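## Task

Find the tote somewhere in the room and place the cardboard box inside it so that no part sticks out past the tote's rim. The box must stay there without the robot holding or propping it. The robot must not tip over or be left leaning.

## Robot and tools

ROBOT. A Hello Robot Stretch 3 with a single arm: a two-wheel differential base (0.33 m long, 0.34 m wide), a lift sliding on a mast, and an arm that telescopes out to the robot's right side. The wrist has yaw, pitch and roll, and ends in a two-finger gripper. A pan/tilt head carries head_camera and nav_camera; wrist_camera rides on the gripper. The base cannot move sideways, so the gripper is carried forward or back by driving. On-the-spot turns pivot about the point midway between the wheels, 0.05 m behind the front edge. With arm retracted and wrist folded, a turn sweeps a 0.28 m radius; an unfolded level wrist reaches beyond that.

FRAMES. Base frame: origin on the floor between the drive wheels, x forward, y left, z up. hand_pose is reported in it, at the point where closed fingertips meet. Odometry frame is the base frame as it was at scene start; heading is positive to the left, in -3.142..3.142.

execute_actions takes {"actions": [...]}, run in order; an empty list just returns the current state and images. Each action: {"robot": ..., "steps": n, "until": ...}. steps is 1 to 450 control ticks at 30 per second (default 1); {"steps": n} alone waits. "robot" is one command, a list of up to 8 commands run one after another (may include {"pause_s": s}, s at most 15), or {"stop": true}, which brakes everything and clears the queue. A command may contain:
- "base": exactly one of {"translate_m": d}, a relative drive in metres from where the base is when that command begins, forward positive, |d| at most 1; or {"rotate_rad": d}, a relative turn in radians, counter-clockwise/left positive, |d| at most 3.2.
- "joints": an object of absolute targets by name; unnamed joints keep their goals. lift_m 0 to 1.1 m (arm height); arm_m 0 to 0.52 m (extension); wrist_yaw_rad -1.345 to 4.42 (0 along the arm, positive swings toward the front, 3.0 folded over the base); wrist_pitch_rad -1.57 to 0.451 (negative tips fingertips down); wrist_roll_rad -2.911 to 2.911; gripper_m -0.089 to 0.179 (larger is wider; actual fingertip gap is about 0.007 m less when nearly shut, 0.025 m less when wide, zero below 0.007); head_pan_rad -3.953 to 1.73 (0 forward, positive left, -1.57 looks along the arm); head_tilt_rad -1.53 to 0.419 (negative down).
- "contact_limits": {"arm_m": e}, the motor effort percent (1 to 100) at which the arm's motion halts; lasts until arm_m's next command.
Base and joint motions in a command start together and keep running across later actions. A new command overrides at once and discards the rest of an old queue. Out-of-range values reject the whole call.

"until" ends an action early. {"robot": {"status": "ended"}} fires when nothing reads moving and no queue runs; {"any": {"status": "ended"}} fires when any one motion or the queue ends. Field tests look like {"lift_m": [">", 0.3]} or {"base_status": ["!=", "moving"]}; numbers compare as printed (joints 3 decimals, base values 4). Don't wait for "=" on readings.

zoom_image: {"camera": one of head_camera, nav_camera, wrist_camera, "region": [x0, y0, x1, y1]} in pixels of that camera's last image, origin top-left, at most 504 by 504.

finished_scene: {"scene": current scene number}. Irreversible; only call once every motion has ended and the object rests in the tote on its own.

RESULT LINES. base_status gives progress and goal in brackets (from wheel turns). joint_goals, joint_status, measured_speeds (units per second), motor_effort (percent, peak in brackets, biased and noisy), refusals count, queue (idle/running/done/dropped/stopped) and queue_left. Status words: moving, done, off_target (blocked, may still push), contact_stop (lift or arm pushed firmly and went slack), time_out, stopped, not_commanded, torque_fault (wrist servo off ~10 s, limp, rejects goals). robot.on_its_own appears when the robot changed a goal itself, a joint is slack or off, a motor strains at rest, or base_tilt departs 3 degrees or more from its starting value. Lines starting refused: or dropped: name the failed goal (actions and commands counted from 0); replaced: is informational. lidar_m: 12 ranges in 30 degree sectors starting straight ahead and going counter-clockwise, in a plane 0.17 m up. wrist_depth_mm and head_depth_mm: 7x7 median depths. base_tilt in degrees, forward/right positive.

SPEED. Full base speed (0.30 m/s, 1.9 rad/s) only when stowed: lift_m under 0.30, arm_m under 0.03, wrist_yaw_rad over 2.54; else 0.10 m/s and 0.63 rad/s.

GRIPPING. Close to a gripper_m smaller than the object's width; lower squeezes harder, but overly hard triggers a stall guard that weakens grip. Open at least 0.02 beyond the touch value to release. Neither the reading nor done proves a hold: check cameras.

CAUTIONS. Fold or unfold the wrist only with lift_m 0.32 to 0.95, wrist_pitch_rad -0.4, roll near 0; once folded, lift may go down to 0.25. With yaw below -0.4 keep pitch at -0.5 or lower. Pushing against something rigid with the gripper above about 0.45 m can tip the robot; never push twice after a contact_stop. Don't drive while gripping or pushing something fixed. If snagged, reverse the last move in small steps; if tilted, free the gripper and lower lift to about 0.2. Avoid drops, slams and hard shoves, and let everything settle before finishing.

Each tool is called in YAML: its name, and indented under it one key for each argument.

## Session

execute_actions:
  actions: []

Scene clock: 0.00 s.
robot.base_odometry: x=+0.000 y=+0.000 heading=+0.000 (m, m, rad; robot's odometry frame)
robot.turned_by_wheels: +0.000 (rad since the last result)
robot.turned_by_imu: +0.000 (rad since the last result)
robot.base_tilt: forward=-1.5 right=+0.3 (deg)
robot.lidar_m: 1.30 0.84 0.78 0.78 0.97 1.61 1.31 0.85 0.78 0.79 1.89 1.45
robot.head_depth_mm: 1803 1993 1971 1982 1892 1967 1470 / 1848 2025 2055 2043 1827 2066 2014 / 1843 2131 2102 2131 1749 2091 1918 / 1853 2186 2170 2160 2154 2185 2105 / 1868 2254 1704 1742 1761 1815 1854 / 1882 1405 1378 1398 1418 1449 1470 / 1822 1133 1151 1166 1191 1203 1222
robot.base_status: not_commanded
robot.joint_positions: lift_m=+0.578 arm_m=+0.002 wrist_yaw_rad=+2.959 wrist_pitch_rad=-0.375 wrist_roll_rad=-0.005 gripper_m=+0.037 head_pan_rad=+0.007 head_tilt_rad=-0.014
robot.joint_goals: lift_m=+0.578 arm_m=+0.002 wrist_yaw_rad=+2.959 wrist_pitch_rad=-0.375 wrist_roll_rad=-0.005 gripper_m=+0.037 head_pan_rad=+0.007 head_tilt_rad=-0.014
robot.joint_status: lift_m=not_commanded arm_m=not_commanded wrist_yaw_rad=not_commanded wrist_pitch_rad=not_commanded wrist_roll_rad=not_commanded gripper_m=not_commanded head_pan_rad=not_commanded head_tilt_rad=not_commanded
robot.measured_speeds: translate_m=+0.000 rotate_rad=+0.000 lift_m=+0.000 arm_m=+0.000 wrist_yaw_rad=+0.000 wrist_pitch_rad=+0.000 wrist_roll_rad=+0.000 head_pan_rad=+0.000 head_tilt_rad=+0.000
robot: refusals=0 queue=idle queue_left=0
robot.motor_effort: left_wheel=+1 right_wheel=+1 lift_m=+29 arm_m=+0 wrist_yaw_rad=-1 wrist_pitch_rad=+4 wrist_roll_rad=+0 gripper_m=+0 head_pan_rad=+0 head_tilt_rad=+2 (%)
robot.hand_pose: x=+0.0204 y=+0.0788 z=+0.6000 quat_wxyz=(+0.195, +0.702, +0.069, +0.682) (m; robot's base frame)
robot.wrist_depth_mm: - - 812 766 725 698 668 / - - 895 843 788 764 709 / - - 951 898 877 808 773 / - - - - 936 883 828 / - - - - - 970 902 / 942 934 - 963 - 930 909 / 808 794 790 807 777 775 795
pictures: head_camera (sideways: a quarter turn clockwise sets it upright), nav_camera (sideways: a quarter turn counterclockwise sets it upright), wrist_camera
Images, in order (width x height): head_camera 896x504, nav_camera 672x504, wrist_camera 644x364.

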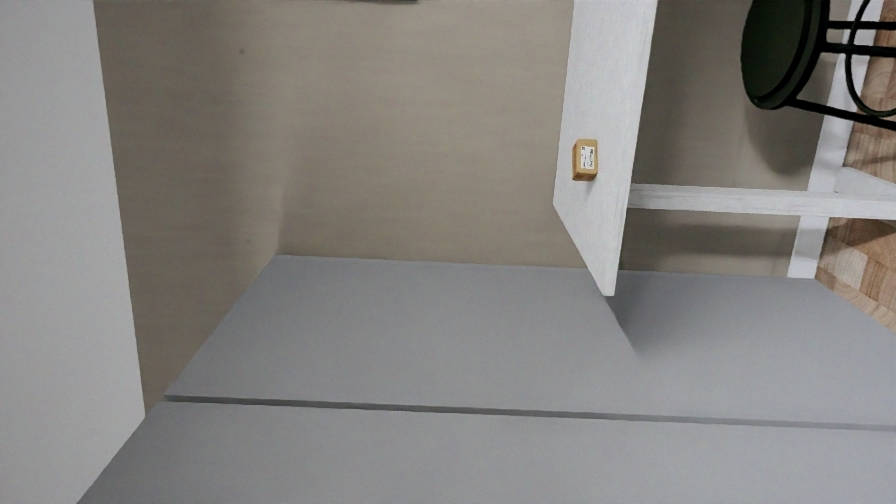

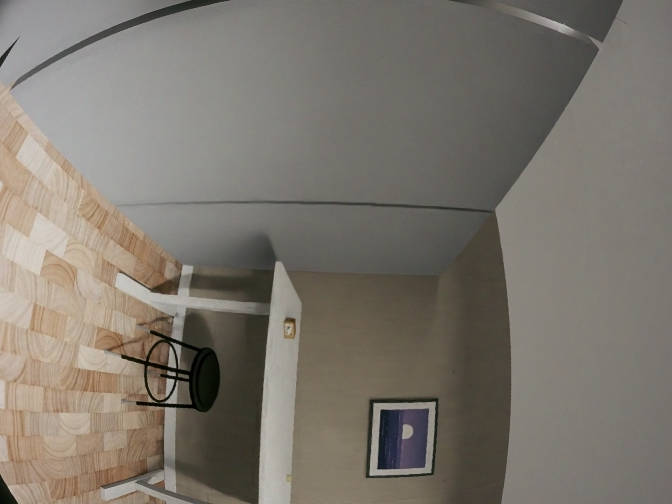

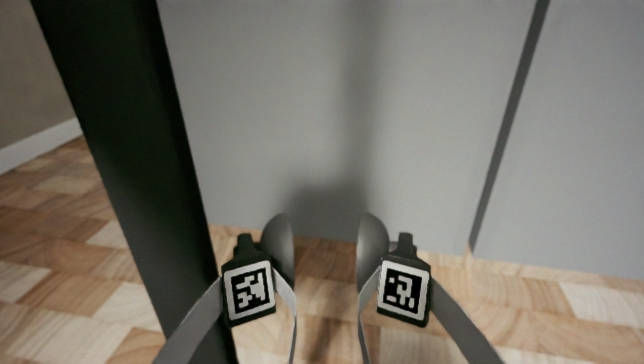

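execute_actions:
  actions:
    - {"robot": {"joints": {"head_pan_rad": -0.9, "head_tilt_rad": -0.4}}, "steps": 450, "until": {"robot": {"status": "ended"}}}

Scene clock: 1.13 s.
robot.base_odometry: x=+0.000 y=+0.000 heading=+0.000 (m, m, rad; robot's odometry frame)
robot.turned_by_wheels: +0.000 (rad since the last result)
robot.turned_by_imu: +0.000 (rad since the last result)
robot.base_tilt: forward=-1.4 right=+0.3 (deg)
robot.lidar_m: 1.30 0.85 0.77 0.78 0.97 1.61 1.31 0.85 0.78 0.79 1.89 1.45
robot.head_depth_mm: 2517 2646 2806 2851 2369 1748 1410 / 2399 2572 2807 3041 2322 1746 1398 / 2247 2425 2633 2829 2260 1744 1383 / 2123 2267 2426 2677 2268 1716 1371 / 1977 2124 1984 2429 2122 1688 1363 / 1866 2000 1923 2328 2214 1665 1356 / 1782 1909 1850 2205 2176 1666 1342
robot.base_status: not_commanded
robot.joint_positions: lift_m=+0.578 arm_m=+0.002 wrist_yaw_rad=+2.959 wrist_pitch_rad=-0.375 wrist_roll_rad=-0.005 gripper_m=+0.037 head_pan_rad=-0.893 head_tilt_rad=-0.395
robot.joint_goals: lift_m=+0.578 arm_m=+0.002 wrist_yaw_rad=+2.959 wrist_pitch_rad=-0.375 wrist_roll_rad=-0.005 gripper_m=+0.037 head_pan_rad=-0.900 head_tilt_rad=-0.400
robot.joint_status: lift_m=not_commanded arm_m=not_commanded wrist_yaw_rad=not_commanded wrist_pitch_rad=not_commanded wrist_roll_rad=not_commanded gripper_m=not_commanded head_pan_rad=done head_tilt_rad=done
robot.measured_speeds: translate_m=+0.000 rotate_rad=+0.000 lift_m=+0.000 arm_m=+0.000 wrist_yaw_rad=+0.000 wrist_pitch_rad=+0.000 wrist_roll_rad=+0.000 head_pan_rad=+0.000 head_tilt_rad=+0.000
robot: refusals=0 queue=done queue_left=0
robot.motor_effort: left_wheel=+2(1) right_wheel=+0(0) lift_m=+29(29) arm_m=+0(0) wrist_yaw_rad=+0(1) wrist_pitch_rad=+4(4) wrist_roll_rad=+0(0) gripper_m=+1(1) head_pan_rad=-2(29) head_tilt_rad=-3(22) (%)
robot.hand_pose: x=+0.0204 y=+0.0788 z=+0.6000 quat_wxyz=(+0.195, +0.702, +0.069, +0.682) (m; robot's base frame)
robot.wrist_depth_mm: - - 822 768 739 703 671 / - - 879 840 777 760 718 / - - 965 927 848 842 777 / - - - 983 952 890 812 / - - - - - - 905 / 928 918 - 934 - 925 923 / 793 811 792 795 780 794 805
pictures: head_camera (sideways: a quarter turn clockwise sets it upright), nav_camera (sideways: a quarter turn counterclockwise sets it upright), wrist_camera
camera_calibration (this result's frames):
head_camera: T_world_to_cam=[[-0.286511, 0.289386, -0.913327, 1.21398], [0.792296, 0.607558, -0.0560405, 0.0740729], [0.538682, -0.739682, -0.403351, 0.48106], [0, 0, 0, 1]] pos_world=[0.0299943, -0.0404818, 1.30695]
nav_camera: T_world_to_cam=[[0.279963, -0.311, 0.90824, -1.14129], [-0.775784, -0.630572, 0.0232135, 0.0272121], [0.565491, -0.711097, -0.417805, 0.497624], [0, 0, 0, 1]] pos_world=[0.0592296, 0.0160757, 1.24385]
wrist_camera: T_world_to_cam=[[0.981109, -0.192894, 0.0147552, -0.0183062], [-0.084894, -0.497817, -0.863117, 0.588227], [0.173835, 0.845559, -0.504788, 0.396328], [0, 0, 0, 1]] pos_world=[-0.000998391, -0.0458204, 0.708041]
Images, in order (width x height): head_camera 896x504, nav_camera 672x504, wrist_camera 644x364.

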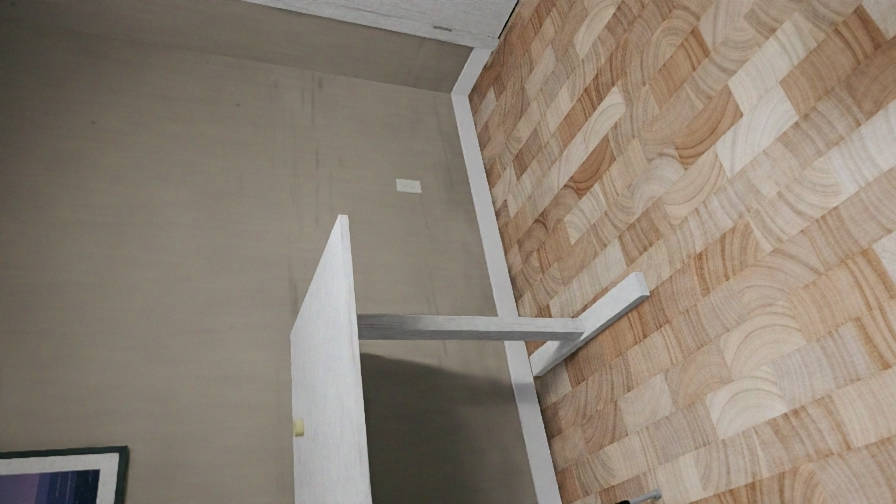

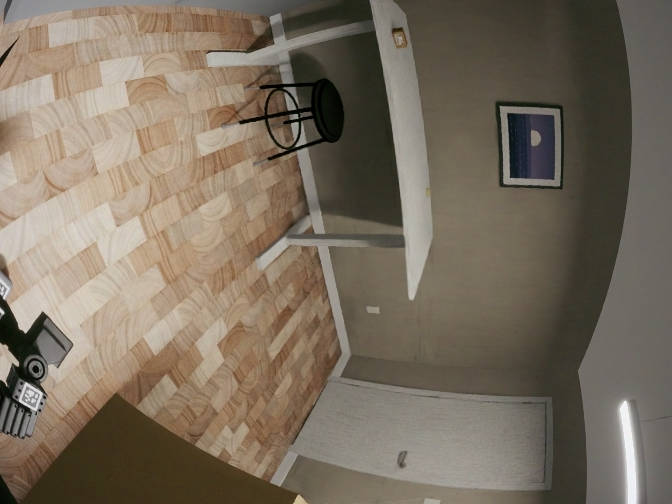

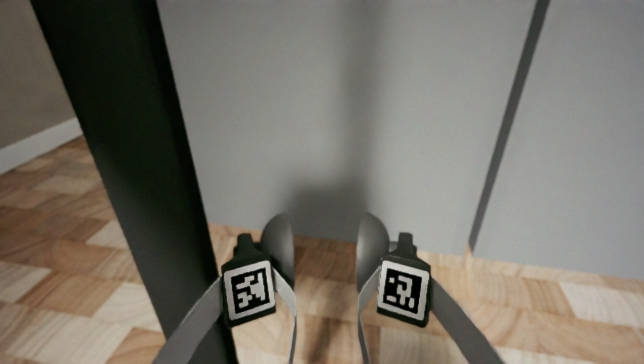

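execute_actions:
  actions:
    - {"robot": {"joints": {"head_pan_rad": -2.1, "head_tilt_rad": -0.4}}, "steps": 450, "until": {"robot": {"status": "ended"}}}

Scene clock: 2.30 s.
robot.base_odometry: x=+0.000 y=+0.000 heading=+0.000 (m, m, rad; robot's odometry frame)
robot.turned_by_wheels: +0.000 (rad since the last result)
robot.turned_by_imu: +0.000 (rad since the last result)
robot.base_tilt: forward=-1.5 right=+0.3 (deg)
robot.lidar_m: 1.29 0.85 0.78 0.78 0.97 1.61 1.31 0.85 0.78 0.79 1.89 1.45
robot.head_depth_mm: 2131 2269 2492 1081 954 1060 1197 / 2100 2238 2408 1066 932 1030 1156 / 2019 2187 2355 1046 905 999 1116 / 2014 2157 2320 1028 884 973 1083 / 1966 2136 2279 1008 861 951 1061 / 1933 2069 2226 991 845 925 1022 / 1913 2035 2188 975 824 902 996
robot.base_status: not_commanded
robot.joint_positions: lift_m=+0.578 arm_m=+0.002 wrist_yaw_rad=+2.959 wrist_pitch_rad=-0.375 wrist_roll_rad=-0.005 gripper_m=+0.037 head_pan_rad=-2.093 head_tilt_rad=-0.395
robot.joint_goals: lift_m=+0.578 arm_m=+0.002 wrist_yaw_rad=+2.959 wrist_pitch_rad=-0.375 wrist_roll_rad=-0.005 gripper_m=+0.037 head_pan_rad=-2.100 head_tilt_rad=-0.400
robot.joint_status: lift_m=not_commanded arm_m=not_commanded wrist_yaw_rad=not_commanded wrist_pitch_rad=not_commanded wrist_roll_rad=not_commanded gripper_m=not_commanded head_pan_rad=done head_tilt_rad=done
robot.measured_speeds: translate_m=+0.000 rotate_rad=+0.000 lift_m=+0.000 arm_m=+0.000 wrist_yaw_rad=+0.000 wrist_pitch_rad=+0.000 wrist_roll_rad=+0.000 head_pan_rad=+0.000 head_tilt_rad=+0.000
robot: refusals=0 queue=done queue_left=0
robot.motor_effort: left_wheel=+1(0) right_wheel=+0(0) lift_m=+29(29) arm_m=+0(0) wrist_yaw_rad=+0(1) wrist_pitch_rad=+4(4) wrist_roll_rad=+0(0) gripper_m=+1(0) head_pan_rad=-2(30) head_tilt_rad=-2(3) (%)
robot.hand_pose: x=+0.0204 y=+0.0788 z=+0.6000 quat_wxyz=(+0.195, +0.702, +0.069, +0.682) (m; robot's base frame)
robot.wrist_depth_mm: - - 818 774 734 697 669 / - - 873 823 794 742 713 / - - 949 910 870 822 770 / - - - - 931 883 837 / - - - - - 967 902 / 918 945 - 952 - 929 948 / 823 800 808 799 777 784 808
pictures: head_camera (sideways: a quarter turn clockwise sets it upright), nav_camera (sideways: a quarter turn counterclockwise sets it upright), wrist_camera
camera_calibration (this result's frames):
head_camera: T_world_to_cam=[[0.166038, 0.372143, -0.913204, 1.21106], [0.853371, -0.518282, -0.0560478, 0.0737098], [-0.494155, -0.769996, -0.403631, 0.487724], [0, 0, 0, 1]] pos_world=[-0.022973, -0.0369407, 1.30694]
nav_camera: T_world_to_cam=[[-0.188555, -0.373871, 0.908112, -1.13827], [-0.868833, 0.494561, 0.0232122, 0.0277815], [-0.457795, -0.784621, -0.418083, 0.504227], [0, 0, 0, 1]] pos_world=[0.040344, -0.0436783, 1.24384]
wrist_camera: T_world_to_cam=[[0.981109, -0.192894, 0.0147552, -0.0183062], [-0.084894, -0.497817, -0.863117, 0.588227], [0.173835, 0.845559, -0.504788, 0.396328], [0, 0, 0, 1]] pos_world=[-0.00099839, -0.0458204, 0.708041]
Images, in order (width x height): head_camera 896x504, nav_camera 672x504, wrist_camera 644x364.

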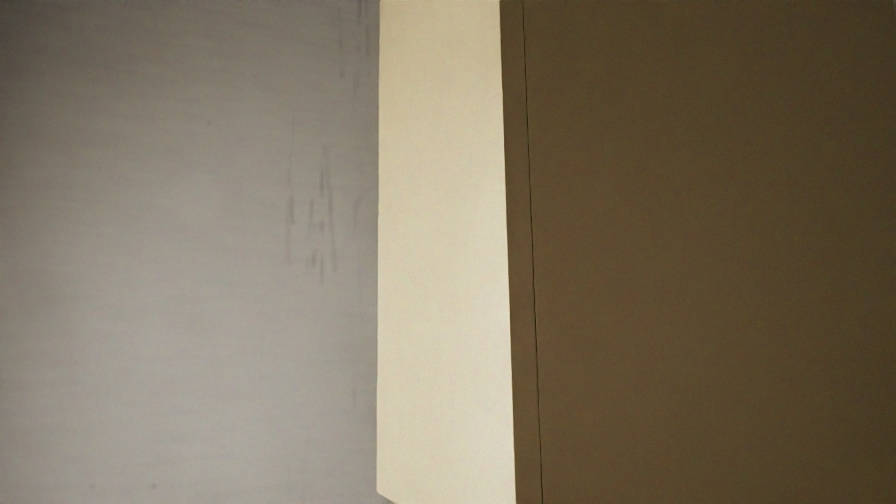

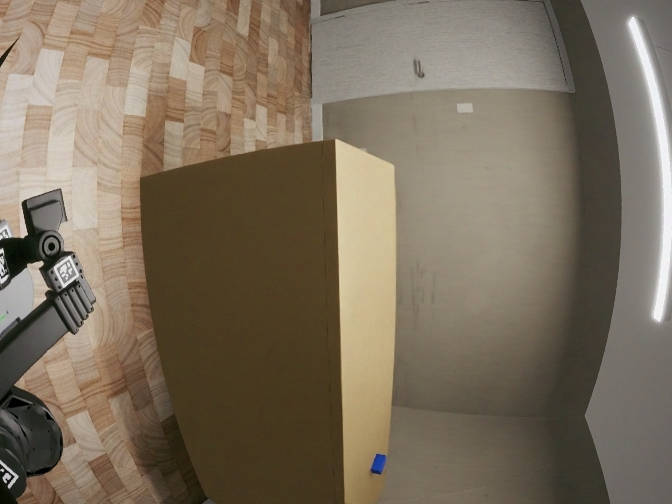

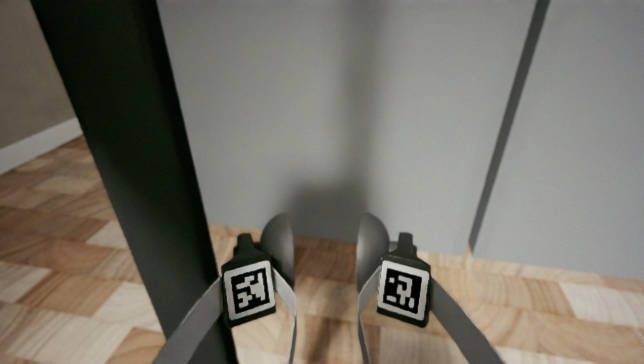

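execute_actions:
  actions:
    - {"robot": {"joints": {"head_pan_rad": -3.4, "head_tilt_rad": -0.5}}, "steps": 450, "until": {"robot": {"status": "ended"}}}

Scene clock: 3.60 s.
robot.base_odometry: x=+0.000 y=+0.000 heading=+0.000 (m, m, rad; robot's odometry frame)
robot.turned_by_wheels: +0.000 (rad since the last result)
robot.turned_by_imu: +0.000 (rad since the last result)
robot.base_tilt: forward=-1.4 right=+0.3 (deg)
robot.lidar_m: 1.30 0.85 0.78 0.78 0.97 1.61 1.31 0.85 0.78 0.79 1.89 1.45
robot.head_depth_mm: 1291 1400 1526 1701 1850 1610 1309 / 1294 1425 1534 1707 1877 1591 1300 / 1312 1427 1556 1727 1895 1588 1296 / 1326 1445 1576 1746 1890 1553 1290 / 1360 1466 1602 1791 1897 1549 1284 / 1364 1478 1619 1809 1914 1523 1263 / 1372 1494 1645 1775 1835 1512 1265
robot.base_status: not_commanded
robot.joint_positions: lift_m=+0.578 arm_m=+0.002 wrist_yaw_rad=+2.959 wrist_pitch_rad=-0.375 wrist_roll_rad=-0.005 gripper_m=+0.037 head_pan_rad=-3.393 head_tilt_rad=-0.494
robot.joint_goals: lift_m=+0.578 arm_m=+0.002 wrist_yaw_rad=+2.959 wrist_pitch_rad=-0.375 wrist_roll_rad=-0.005 gripper_m=+0.037 head_pan_rad=-3.400 head_tilt_rad=-0.500
robot.joint_status: lift_m=not_commanded arm_m=not_commanded wrist_yaw_rad=not_commanded wrist_pitch_rad=not_commanded wrist_roll_rad=not_commanded gripper_m=not_commanded head_pan_rad=done head_tilt_rad=done
robot.measured_speeds: translate_m=+0.000 rotate_rad=+0.000 lift_m=+0.000 arm_m=+0.000 wrist_yaw_rad=+0.000 wrist_pitch_rad=+0.000 wrist_roll_rad=+0.000 head_pan_rad=+0.000 head_tilt_rad=+0.000
robot: refusals=0 queue=done queue_left=0
robot.motor_effort: left_wheel=+0(1) right_wheel=+0(0) lift_m=+29(29) arm_m=+0(0) wrist_yaw_rad=+0(0) wrist_pitch_rad=+4(4) wrist_roll_rad=+0(0) gripper_m=+1(3) head_pan_rad=-2(29) head_tilt_rad=-3(13) (%)
robot.hand_pose: x=+0.0204 y=+0.0788 z=+0.6000 quat_wxyz=(+0.195, +0.702, +0.069, +0.682) (m; robot's base frame)
robot.wrist_depth_mm: - - 798 778 736 704 678 / - - 904 847 800 761 728 / - - 974 900 862 805 765 / - - - 999 955 885 822 / - - - - - 981 896 / 910 958 - 922 - 937 912 / 806 795 802 802 790 800 784
pictures: head_camera (sideways: a quarter turn clockwise sets it upright), nav_camera (sideways: a quarter turn counterclockwise sets it upright), wrist_camera
camera_calibration (this result's frames):
head_camera: T_world_to_cam=[[0.488228, -0.0823105, -0.868826, 1.15121], [-0.265661, -0.962313, -0.0581186, 0.0832246], [-0.831299, 0.259189, -0.491695, 0.604373], [0, 0, 0, 1]] pos_world=[-0.037528, 0.0181979, 1.3022]
nav_camera: T_world_to_cam=[[-0.49537, 0.103405, 0.862506, -1.07691], [0.241935, 0.970028, 0.0226576, 0.0217308], [-0.834311, 0.219894, -0.50554, 0.620324], [0, 0, 0, 1]] pos_world=[-0.0211831, -0.0461279, 1.24195]
wrist_camera: T_world_to_cam=[[0.981109, -0.192894, 0.0147552, -0.0183063], [-0.0848941, -0.497817, -0.863117, 0.588227], [0.173835, 0.845559, -0.504788, 0.396328], [0, 0, 0, 1]] pos_world=[-0.000998369, -0.0458204, 0.708041]
Images, in order (width x height): head_camera 896x504, nav_camera 672x504, wrist_camera 644x364.

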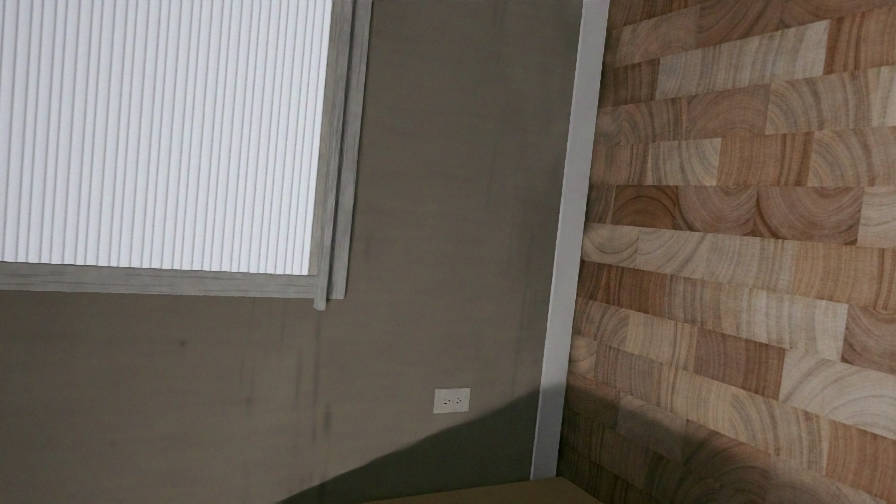

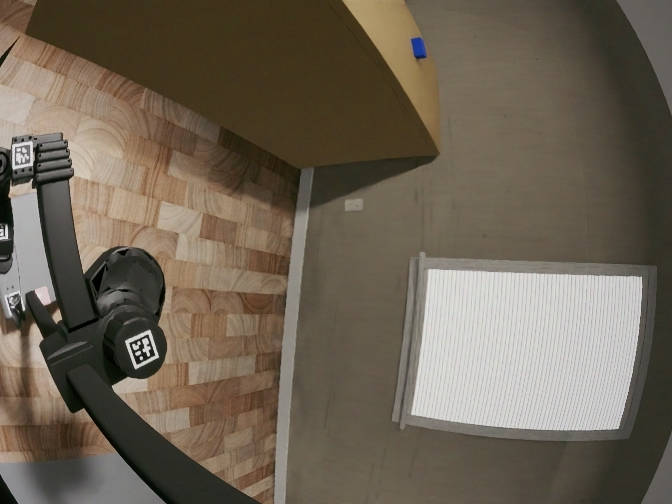

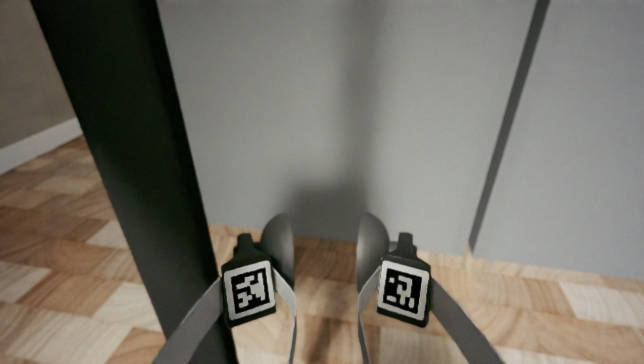

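execute_actions:
  actions:
    - {"robot": {"base": {"translate_m": 1.0}, "joints": {"lift_m": 0.93, "wrist_pitch_rad": -0.4, "head_pan_rad": -1.57, "head_tilt_rad": -0.6}}, "steps": 450, "until": {"robot": {"lift_m_status": ["!=", "moving"]}}}
    - {"robot": {"joints": {"wrist_yaw_rad": 0.0, "gripper_m": 0.15}}, "steps": 450, "until": {"robot": {"wrist_yaw_rad_status": ["!=", "moving"]}}}
    - {"robot": {"joints": {"wrist_pitch_rad": 0.0}}, "steps": 450, "until": {"robot": {"status": "ended"}}}
    - {"robot": {"base": {"rotate_rad": 1.196}}, "steps": 450, "until": {"robot": {"status": "ended"}}}

Scene clock: 18.27 s.
robot.base_odometry: x=+1.000 y=+0.000 heading=+1.196 (m, m, rad; robot's odometry frame)
robot.turned_by_wheels: +1.196 (rad since the last result)
robot.turned_by_imu: +1.186 (rad since the last result)
robot.base_tilt: forward=-1.5 right=+0.3 (deg)
robot.lidar_m: 0.40 0.42 0.57 1.61 1.62 1.35 2.71 1.41 0.62 0.78 0.56 0.41
robot.head_depth_mm: 1012 1118 938 645 980 - - / 1010 1122 916 650 1004 - - / 1005 1120 900 630 1600 - - / 1007 1115 882 620 - - - / 1006 1103 867 613 1084 1372 1175 / 1010 1110 858 630 1596 1422 1200 / 999 1108 1216 622 1410 1348 1194
robot.base_status: done (rotate_rad +1.1958 of +1.1960)
robot.joint_positions: lift_m=+0.930 arm_m=+0.002 wrist_yaw_rad=+0.001 wrist_pitch_rad=-0.024 wrist_roll_rad=-0.005 gripper_m=+0.150 head_pan_rad=-1.577 head_tilt_rad=-0.593
robot.joint_goals: lift_m=+0.930 arm_m=+0.002 wrist_yaw_rad=+0.000 wrist_pitch_rad=+0.000 wrist_roll_rad=-0.005 gripper_m=+0.150 head_pan_rad=-1.570 head_tilt_rad=-0.600
robot.joint_status: lift_m=done arm_m=not_commanded wrist_yaw_rad=done wrist_pitch_rad=done wrist_roll_rad=not_commanded gripper_m=done head_pan_rad=done head_tilt_rad=done
robot.measured_speeds: translate_m=+0.000 rotate_rad=+0.000 lift_m=+0.000 arm_m=+0.000 wrist_yaw_rad=+0.000 wrist_pitch_rad=+0.000 wrist_roll_rad=+0.000 head_pan_rad=+0.000 head_tilt_rad=+0.000
robot: refusals=0 queue=done queue_left=0
robot.motor_effort: left_wheel=-4(9) right_wheel=+3(8) lift_m=+32(34) arm_m=+0(0) wrist_yaw_rad=-1(2) wrist_pitch_rad=+8(8) wrist_roll_rad=+0(0) gripper_m=+0(82) head_pan_rad=+3(29) head_tilt_rad=-3(14) (%)
robot.hand_pose: x=-0.0211 y=-0.4026 z=+1.0383 quat_wxyz=(+0.709, +0.009, -0.705, -0.008) (m; robot's base frame)
robot.wrist_depth_mm: 518 761 962 932 938 930 929 / 522 753 986 984 990 961 941 / 520 765 - - - 998 995 / 515 767 - 825 801 797 803 / 523 702 452 433 436 495 443 / 498 - 312 311 309 310 307 / 466 235 238 237 235 231 229
pictures: head_camera (sideways: a quarter turn clockwise sets it upright), nav_camera (sideways: a quarter turn counterclockwise sets it upright), wrist_camera
camera_calibration (this result's frames):
head_camera: T_world_to_cam=[[-0.0380834, 0.57708, -0.8158, 1.08528], [0.998051, -0.0184298, -0.0596282, 0.0774736], [-0.0494452, -0.81648, -0.575253, 0.708318], [0, 0, 0, 1]] pos_world=[-0.000968678, -0.046535, 1.29745]
nav_camera: T_world_to_cam=[[0.0193564, -0.588441, 0.808308, -1.00938], [-0.999757, -0.00283181, 0.0218795, 0.030321], [-0.0105858, -0.808535, -0.588353, 0.723042], [0, 0, 0, 1]] pos_world=[0.0575057, -0.00927222, 1.24063]
wrist_camera: T_world_to_cam=[[-0.999844, 0.0146502, 0.00985185, -0.0301206], [-0.00709869, 0.177328, -0.984126, 1.12245], [-0.0161646, -0.984043, -0.177196, -0.0489343], [0, 0, 0, 1]] pos_world=[-0.022939, -0.246754, 1.09626]
Images, in order (width x height): head_camera 896x504, nav_camera 672x504, wrist_camera 644x364.

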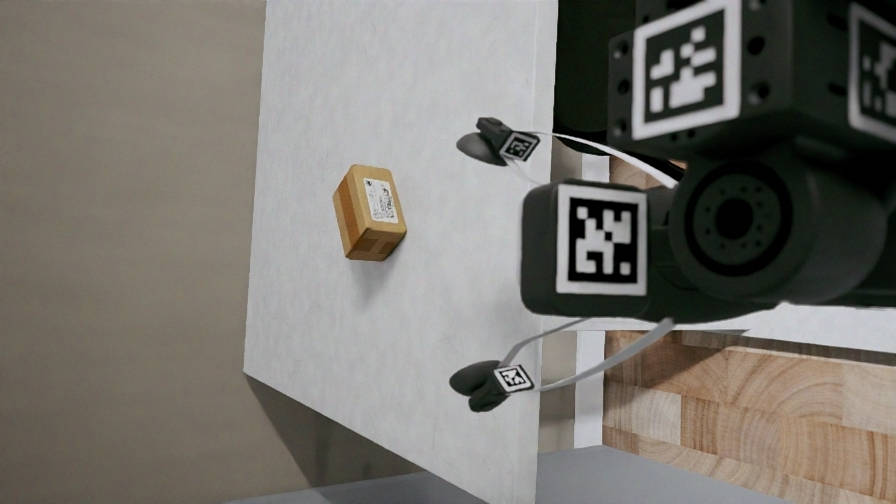

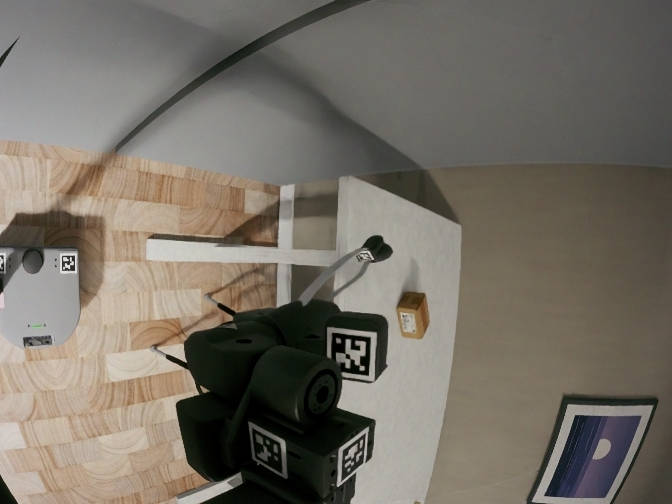

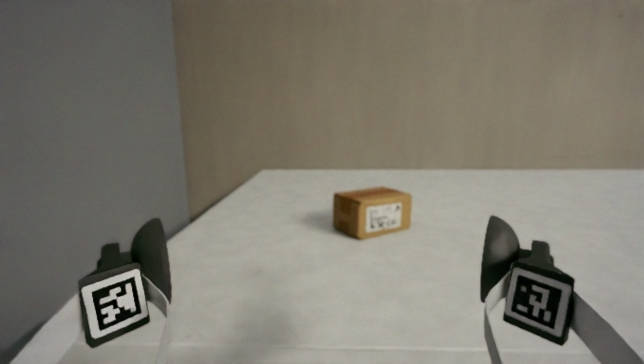

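zoom_image:
  camera: "head_camera"
  region: [300, 140, 440, 280]

zoom_image:
  camera: "wrist_camera"
  region: [310, 165, 430, 255]

Region (300, 140, 440, 280) of head_camera's 896x504 image, scaled by 3.600, with more detail than that image has.

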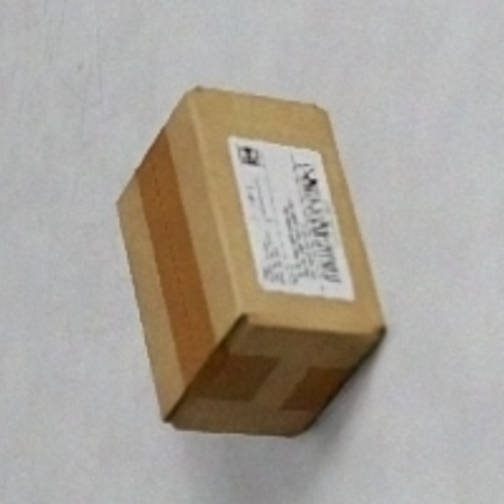

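Region (310, 165, 430, 255) of wrist_camera's 644x364 image, scaled by 4.200; it fills the top 378 rows of this view, and the rest is white.

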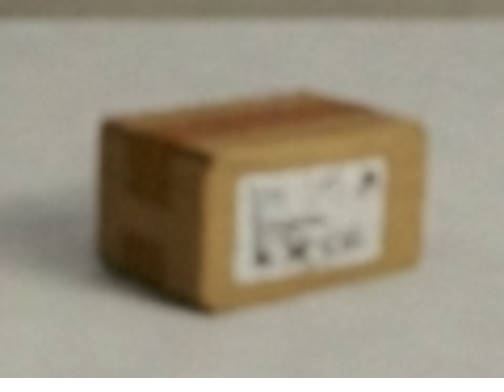

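execute_actions:
  actions:
    - {"robot": {"base": {"translate_m": -0.19}, "joints": {"lift_m": 1.07, "wrist_yaw_rad": 0.54, "arm_m": 0.32, "gripper_m": 0.179, "head_pan_rad": -1.4}}, "steps": 450, "until": {"robot": {"lift_m": [">", 1.04]}}}
    - {"robot": {"joints": {"wrist_pitch_rad": -0.45}}, "steps": 450, "until": {"robot": {"status": "ended"}}}

Scene clock: 23.03 s.
robot.base_odometry: x=+0.930 y=-0.177 heading=+1.196 (m, m, rad; robot's odometry frame)
robot.turned_by_wheels: +0.000 (rad since the last result)
robot.turned_by_imu: -0.001 (rad since the last result)
robot.base_tilt: forward=-1.5 right=+0.4 (deg)
robot.lidar_m: 0.59 0.62 0.85 2.55 1.36 1.19 2.52 1.26 0.54 0.76 0.82 0.61
robot.head_depth_mm: - - 935 646 549 868 1192 / 968 - 862 636 935 868 1178 / 1000 - 803 629 952 1344 1188 / 1014 1128 839 620 1619 1438 1211 / 1032 1136 813 611 1107 1326 1205 / 1047 1153 853 604 1643 1421 1195 / 1057 1155 1172 595 1455 1388 1192
robot.base_status: done (translate_m -0.1900 of -0.1900)
robot.joint_positions: lift_m=+1.070 arm_m=+0.320 wrist_yaw_rad=+0.539 wrist_pitch_rad=-0.461 wrist_roll_rad=-0.005 gripper_m=+0.179 head_pan_rad=-1.407 head_tilt_rad=-0.593
robot.joint_goals: lift_m=+1.070 arm_m=+0.320 wrist_yaw_rad=+0.540 wrist_pitch_rad=-0.450 wrist_roll_rad=-0.005 gripper_m=+0.179 head_pan_rad=-1.400 head_tilt_rad=-0.600
robot.joint_status: lift_m=done arm_m=done wrist_yaw_rad=done wrist_pitch_rad=done wrist_roll_rad=not_commanded gripper_m=done head_pan_rad=done head_tilt_rad=done
robot.measured_speeds: translate_m=+0.000 rotate_rad=+0.000 lift_m=+0.000 arm_m=+0.000 wrist_yaw_rad=+0.000 wrist_pitch_rad=+0.000 wrist_roll_rad=+0.000 head_pan_rad=+0.000 head_tilt_rad=+0.000
robot: refusals=0 queue=done queue_left=0
robot.motor_effort: left_wheel=-3(10) right_wheel=+3(3) lift_m=+32(33) arm_m=+4(8) wrist_yaw_rad=+1(0) wrist_pitch_rad=+3(8) wrist_roll_rad=+0(0) gripper_m=+0(83) head_pan_rad=+2(12) head_tilt_rad=-2(3) (%)
robot.hand_pose: x=+0.0908 y=-0.6525 z=+1.0730 quat_wxyz=(+0.708, +0.339, -0.618, +0.028) (m; robot's base frame)
robot.wrist_depth_mm: 448 545 709 758 650 566 515 / 466 573 753 817 676 613 545 / 485 610 757 536 537 527 530 / 505 603 421 420 419 419 413 / 518 357 348 344 345 346 346 / - 296 295 233 284 293 301 / - 258 256 236 249 255 242
pictures: head_camera (sideways: a quarter turn clockwise sets it upright), nav_camera (sideways: a quarter turn counterclockwise sets it upright), wrist_camera
camera_calibration (this result's frames):
head_camera: T_world_to_cam=[[-0.135176, 0.562435, -0.815717, 1.08576], [0.986782, 0.15068, -0.0596299, 0.0775447], [0.0893746, -0.812996, -0.57537, 0.707623], [0, 0, 0, 1]] pos_world=[0.00700524, -0.0470595, 1.29744]
nav_camera: T_world_to_cam=[[0.118641, -0.5768, 0.808224, -1.00988], [-0.984868, -0.171919, 0.0218782, 0.0302319], [0.12633, -0.798589, -0.588469, 0.722358], [0, 0, 0, 1]] pos_world=[0.0583319, -0.000433825, 1.24063]
wrist_camera: T_world_to_cam=[[-0.863518, -0.504073, 0.0157105, -0.27201], [-0.301857, 0.491649, -0.816801, 1.25404], [0.404003, -0.710065, -0.576706, 0.282458], [0, 0, 0, 1]] pos_world=[0.0295419, -0.553099, 1.19147]
Images, in order (width x height): head_camera 896x504, nav_camera 672x504, wrist_camera 644x364.

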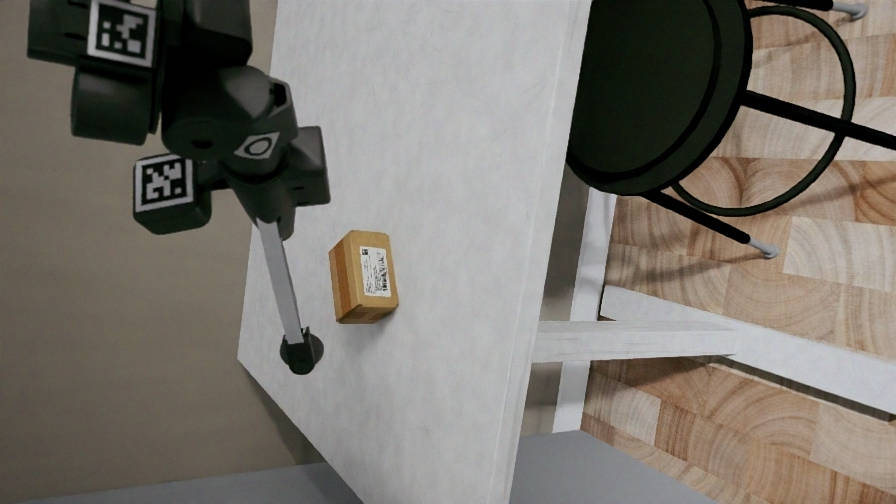

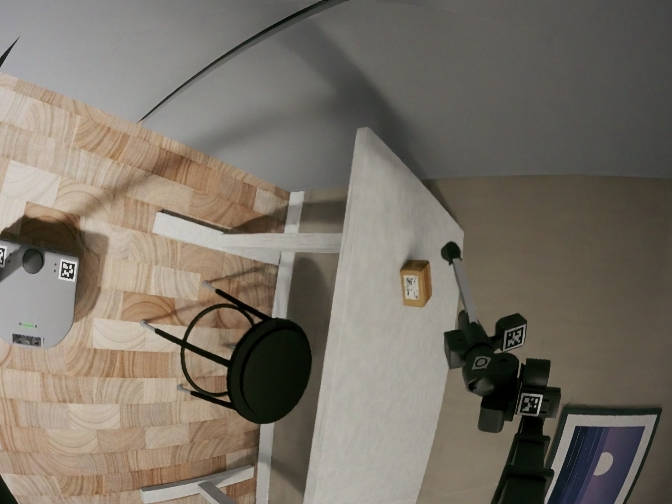

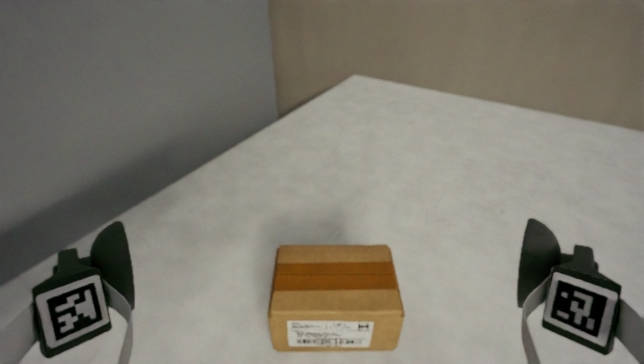

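execute_actions:
  actions:
    - {"robot": {"base": {"translate_m": 0.01}, "joints": {"lift_m": 0.973, "arm_m": 0.365}}, "steps": 450, "until": {"robot": {"status": "ended"}}}

Scene clock: 25.47 s.
robot.base_odometry: x=+0.934 y=-0.167 heading=+1.196 (m, m, rad; robot's odometry frame)
robot.turned_by_wheels: +0.000 (rad since the last result)
robot.turned_by_imu: +0.000 (rad since the last result)
robot.base_tilt: forward=-1.4 right=+0.2 (deg)
robot.lidar_m: 0.58 0.61 0.83 2.55 1.37 1.20 2.54 1.27 0.54 0.76 0.82 0.60
robot.head_depth_mm: 971 1049 810 644 547 871 1193 / 982 1074 - 635 943 879 1178 / 1000 1103 - 602 960 1349 1193 / 1018 1118 887 616 1624 1449 1210 / 1029 1133 912 610 1078 1325 1204 / 1040 1149 851 602 1636 1413 1193 / 1050 1137 1170 597 1423 1369 1193
robot.base_status: done (translate_m +0.0100 of +0.0100)
robot.joint_positions: lift_m=+0.973 arm_m=+0.365 wrist_yaw_rad=+0.539 wrist_pitch_rad=-0.462 wrist_roll_rad=-0.005 gripper_m=+0.179 head_pan_rad=-1.407 head_tilt_rad=-0.593
robot.joint_goals: lift_m=+0.973 arm_m=+0.365 wrist_yaw_rad=+0.540 wrist_pitch_rad=-0.450 wrist_roll_rad=-0.005 gripper_m=+0.179 head_pan_rad=-1.400 head_tilt_rad=-0.600
robot.joint_status: lift_m=done arm_m=done wrist_yaw_rad=done wrist_pitch_rad=done wrist_roll_rad=not_commanded gripper_m=done head_pan_rad=done head_tilt_rad=done
robot.measured_speeds: translate_m=+0.000 rotate_rad=+0.000 lift_m=+0.000 arm_m=+0.000 wrist_yaw_rad=+0.000 wrist_pitch_rad=+0.000 wrist_roll_rad=+0.000 head_pan_rad=+0.000 head_tilt_rad=+0.000
robot: refusals=0 queue=done queue_left=0
robot.motor_effort: left_wheel=-3(5) right_wheel=+2(5) lift_m=+26(32) arm_m=+4(7) wrist_yaw_rad=+1(0) wrist_pitch_rad=+3(4) wrist_roll_rad=+0(0) gripper_m=+1(0) head_pan_rad=+2(2) head_tilt_rad=-3(3) (%)
robot.hand_pose: x=+0.0907 y=-0.6974 z=+0.9761 quat_wxyz=(+0.708, +0.339, -0.618, +0.028) (m; robot's base frame)
robot.wrist_depth_mm: 445 535 686 692 598 529 481 / 458 559 635 440 439 439 428 / 470 323 321 319 321 318 316 / 253 251 242 166 252 248 251 / 209 216 139 137 147 207 207 / - 178 129 130 138 177 181 / - 154 147 147 150 154 145
pictures: head_camera (sideways: a quarter turn clockwise sets it upright), nav_camera (sideways: a quarter turn counterclockwise sets it upright), wrist_camera
camera_calibration (this result's frames):
head_camera: T_world_to_cam=[[-0.135176, 0.562436, -0.815717, 1.08576], [0.986782, 0.15068, -0.05963, 0.0775447], [0.0893745, -0.812996, -0.57537, 0.707624], [0, 0, 0, 1]] pos_world=[0.00700524, -0.0470595, 1.29744]
nav_camera: T_world_to_cam=[[0.118641, -0.576801, 0.808224, -1.00988], [-0.984868, -0.171919, 0.0218782, 0.0302319], [0.12633, -0.798589, -0.588469, 0.722358], [0, 0, 0, 1]] pos_world=[0.0583319, -0.000433821, 1.24063]
wrist_camera: T_world_to_cam=[[-0.863506, -0.504094, 0.0157175, -0.293198], [-0.302148, 0.492119, -0.81641, 1.19694], [0.403813, -0.709724, -0.577259, 0.195478], [0, 0, 0, 1]] pos_world=[0.0295372, -0.598099, 1.09464]
Images, in order (width x height): head_camera 896x504, nav_camera 672x504, wrist_camera 644x364.

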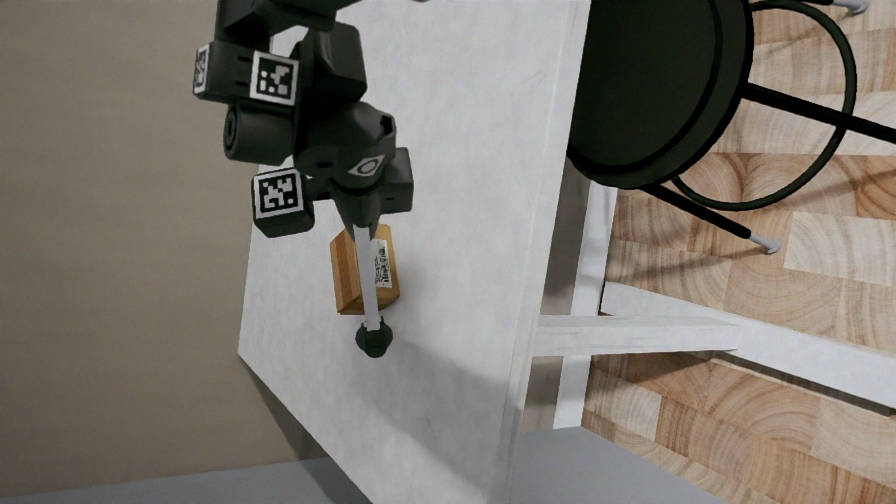

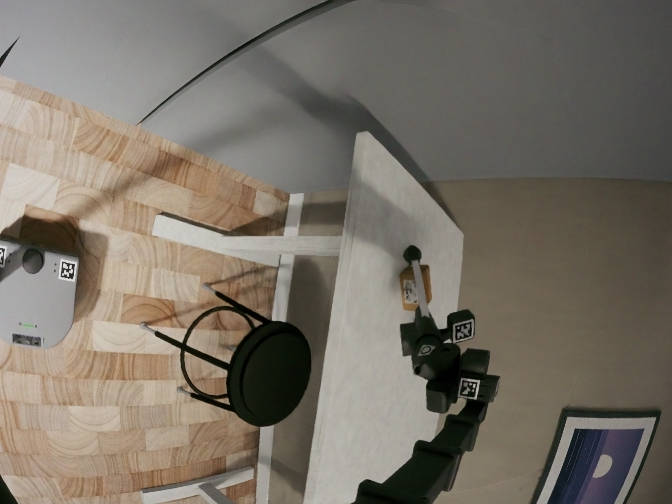

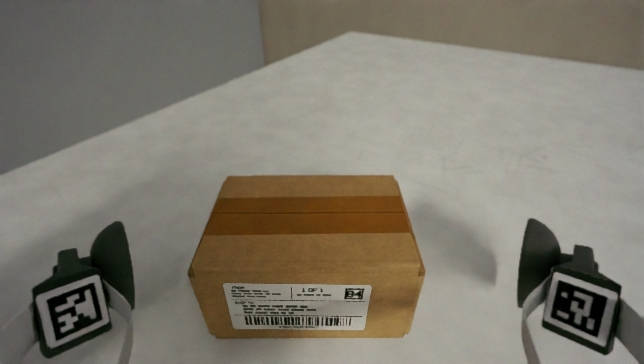

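execute_actions:
  actions:
    - {"robot": {"joints": {"gripper_m": 0.03}}, "steps": 450, "until": {"robot": {"status": "ended"}}}
    - {"robot": {"joints": {"lift_m": 1.02}}, "steps": 450, "until": {"robot": {"status": "ended"}}}

Scene clock: 28.47 s.
robot.base_odometry: x=+0.934 y=-0.167 heading=+1.196 (m, m, rad; robot's odometry frame)
robot.turned_by_wheels: +0.000 (rad since the last result)
robot.turned_by_imu: +0.000 (rad since the last result)
robot.base_tilt: forward=-1.5 right=+0.3 (deg)
robot.lidar_m: 0.58 0.60 0.83 2.55 1.37 1.20 2.54 1.27 0.54 0.76 0.82 0.60
robot.head_depth_mm: 979 - 873 642 546 867 1186 / 983 - 812 635 939 882 1179 / 1007 1080 764 627 962 1344 1199 / 1015 1118 747 619 1604 1447 1216 / 1031 1124 867 614 1091 1318 1201 / 1040 1160 847 605 1625 1425 1196 / 1048 1145 1155 597 1430 1383 1194
robot.base_status: done (translate_m +0.0100 of +0.0100)
robot.joint_positions: lift_m=+1.020 arm_m=+0.365 wrist_yaw_rad=+0.540 wrist_pitch_rad=-0.471 wrist_roll_rad=-0.005 gripper_m=+0.035 head_pan_rad=-1.407 head_tilt_rad=-0.593
robot.joint_goals: lift_m=+1.020 arm_m=+0.365 wrist_yaw_rad=+0.540 wrist_pitch_rad=-0.450 wrist_roll_rad=-0.005 gripper_m=+0.034 head_pan_rad=-1.400 head_tilt_rad=-0.600
robot.joint_status: lift_m=done arm_m=done wrist_yaw_rad=done wrist_pitch_rad=done wrist_roll_rad=not_commanded gripper_m=done head_pan_rad=done head_tilt_rad=done
robot.measured_speeds: translate_m=+0.000 rotate_rad=+0.000 lift_m=+0.000 arm_m=+0.000 wrist_yaw_rad=+0.000 wrist_pitch_rad=+0.000 wrist_roll_rad=+0.000 head_pan_rad=+0.000 head_tilt_rad=+0.000
robot: refusals=0 queue=done queue_left=0
robot.motor_effort: left_wheel=-3(3) right_wheel=+2(2) lift_m=+33(34) arm_m=+4(4) wrist_yaw_rad=+0(0) wrist_pitch_rad=+6(6) wrist_roll_rad=+0(0) gripper_m=-27(98) head_pan_rad=+3(2) head_tilt_rad=-3(3) (%)
robot.hand_pose: x=+0.0902 y=-0.6963 z=+1.0209 quat_wxyz=(+0.708, +0.342, -0.617, +0.025) (m; robot's base frame)
robot.wrist_depth_mm: 439 537 692 691 617 531 470 / 458 564 735 567 560 545 496 / 477 578 416 409 410 413 409 / 489 327 329 166 327 325 324 / 273 270 137 135 135 270 268 / 232 232 129 130 131 237 229 / 201 196 192 150 193 194 199
pictures: head_camera (sideways: a quarter turn clockwise sets it upright), nav_camera (sideways: a quarter turn counterclockwise sets it upright), wrist_camera
camera_calibration (this result's frames):
head_camera: T_world_to_cam=[[-0.135176, 0.562436, -0.815717, 1.08576], [0.986783, 0.15068, -0.05963, 0.0775447], [0.0893743, -0.812995, -0.57537, 0.707624], [0, 0, 0, 1]] pos_world=[0.00700523, -0.0470595, 1.29744]
nav_camera: T_world_to_cam=[[0.118641, -0.576801, 0.808224, -1.00988], [-0.984868, -0.171919, 0.0218782, 0.0302319], [0.126329, -0.798589, -0.588469, 0.722358], [0, 0, 0, 1]] pos_world=[0.0583319, -0.00043383, 1.24063]
wrist_camera: T_world_to_cam=[[-0.863114, -0.504762, 0.015812, -0.294374], [-0.306241, 0.498245, -0.811153, 1.23203], [0.40156, -0.70496, -0.584621, 0.233362], [0, 0, 0, 1]] pos_world=[0.029511, -0.597931, 1.14045]
Images, in order (width x height): head_camera 896x504, nav_camera 672x504, wrist_camera 644x364.

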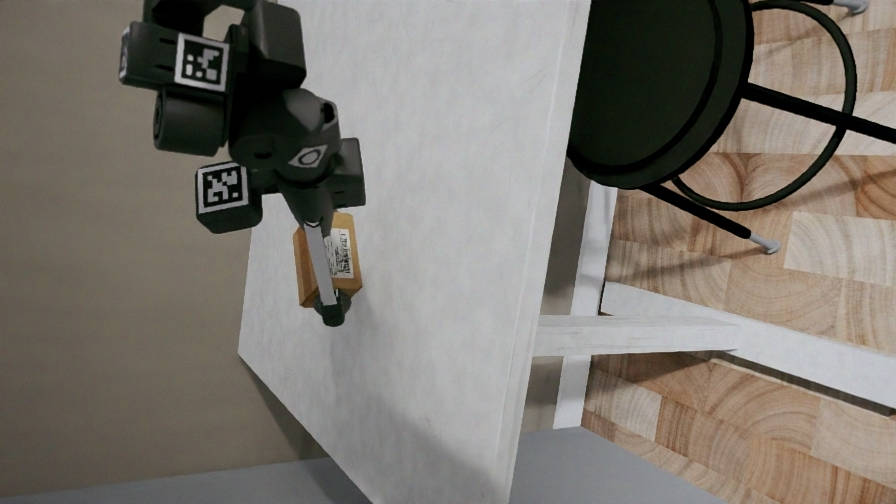

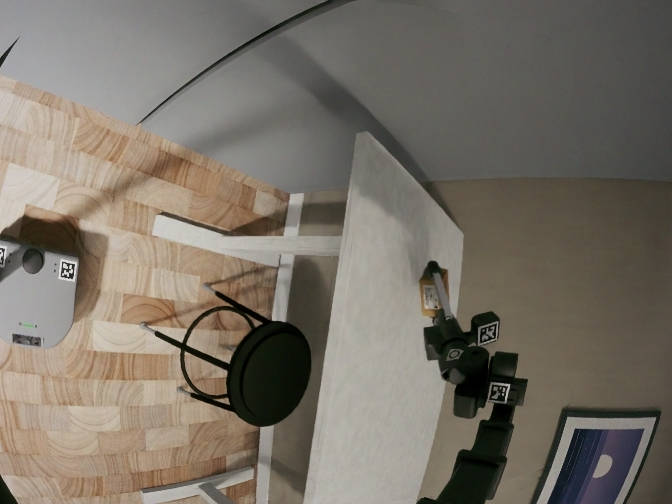

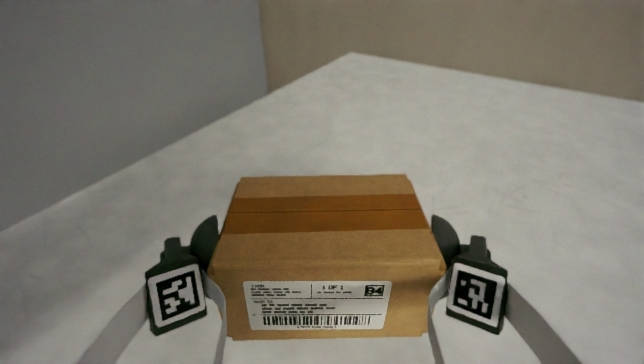

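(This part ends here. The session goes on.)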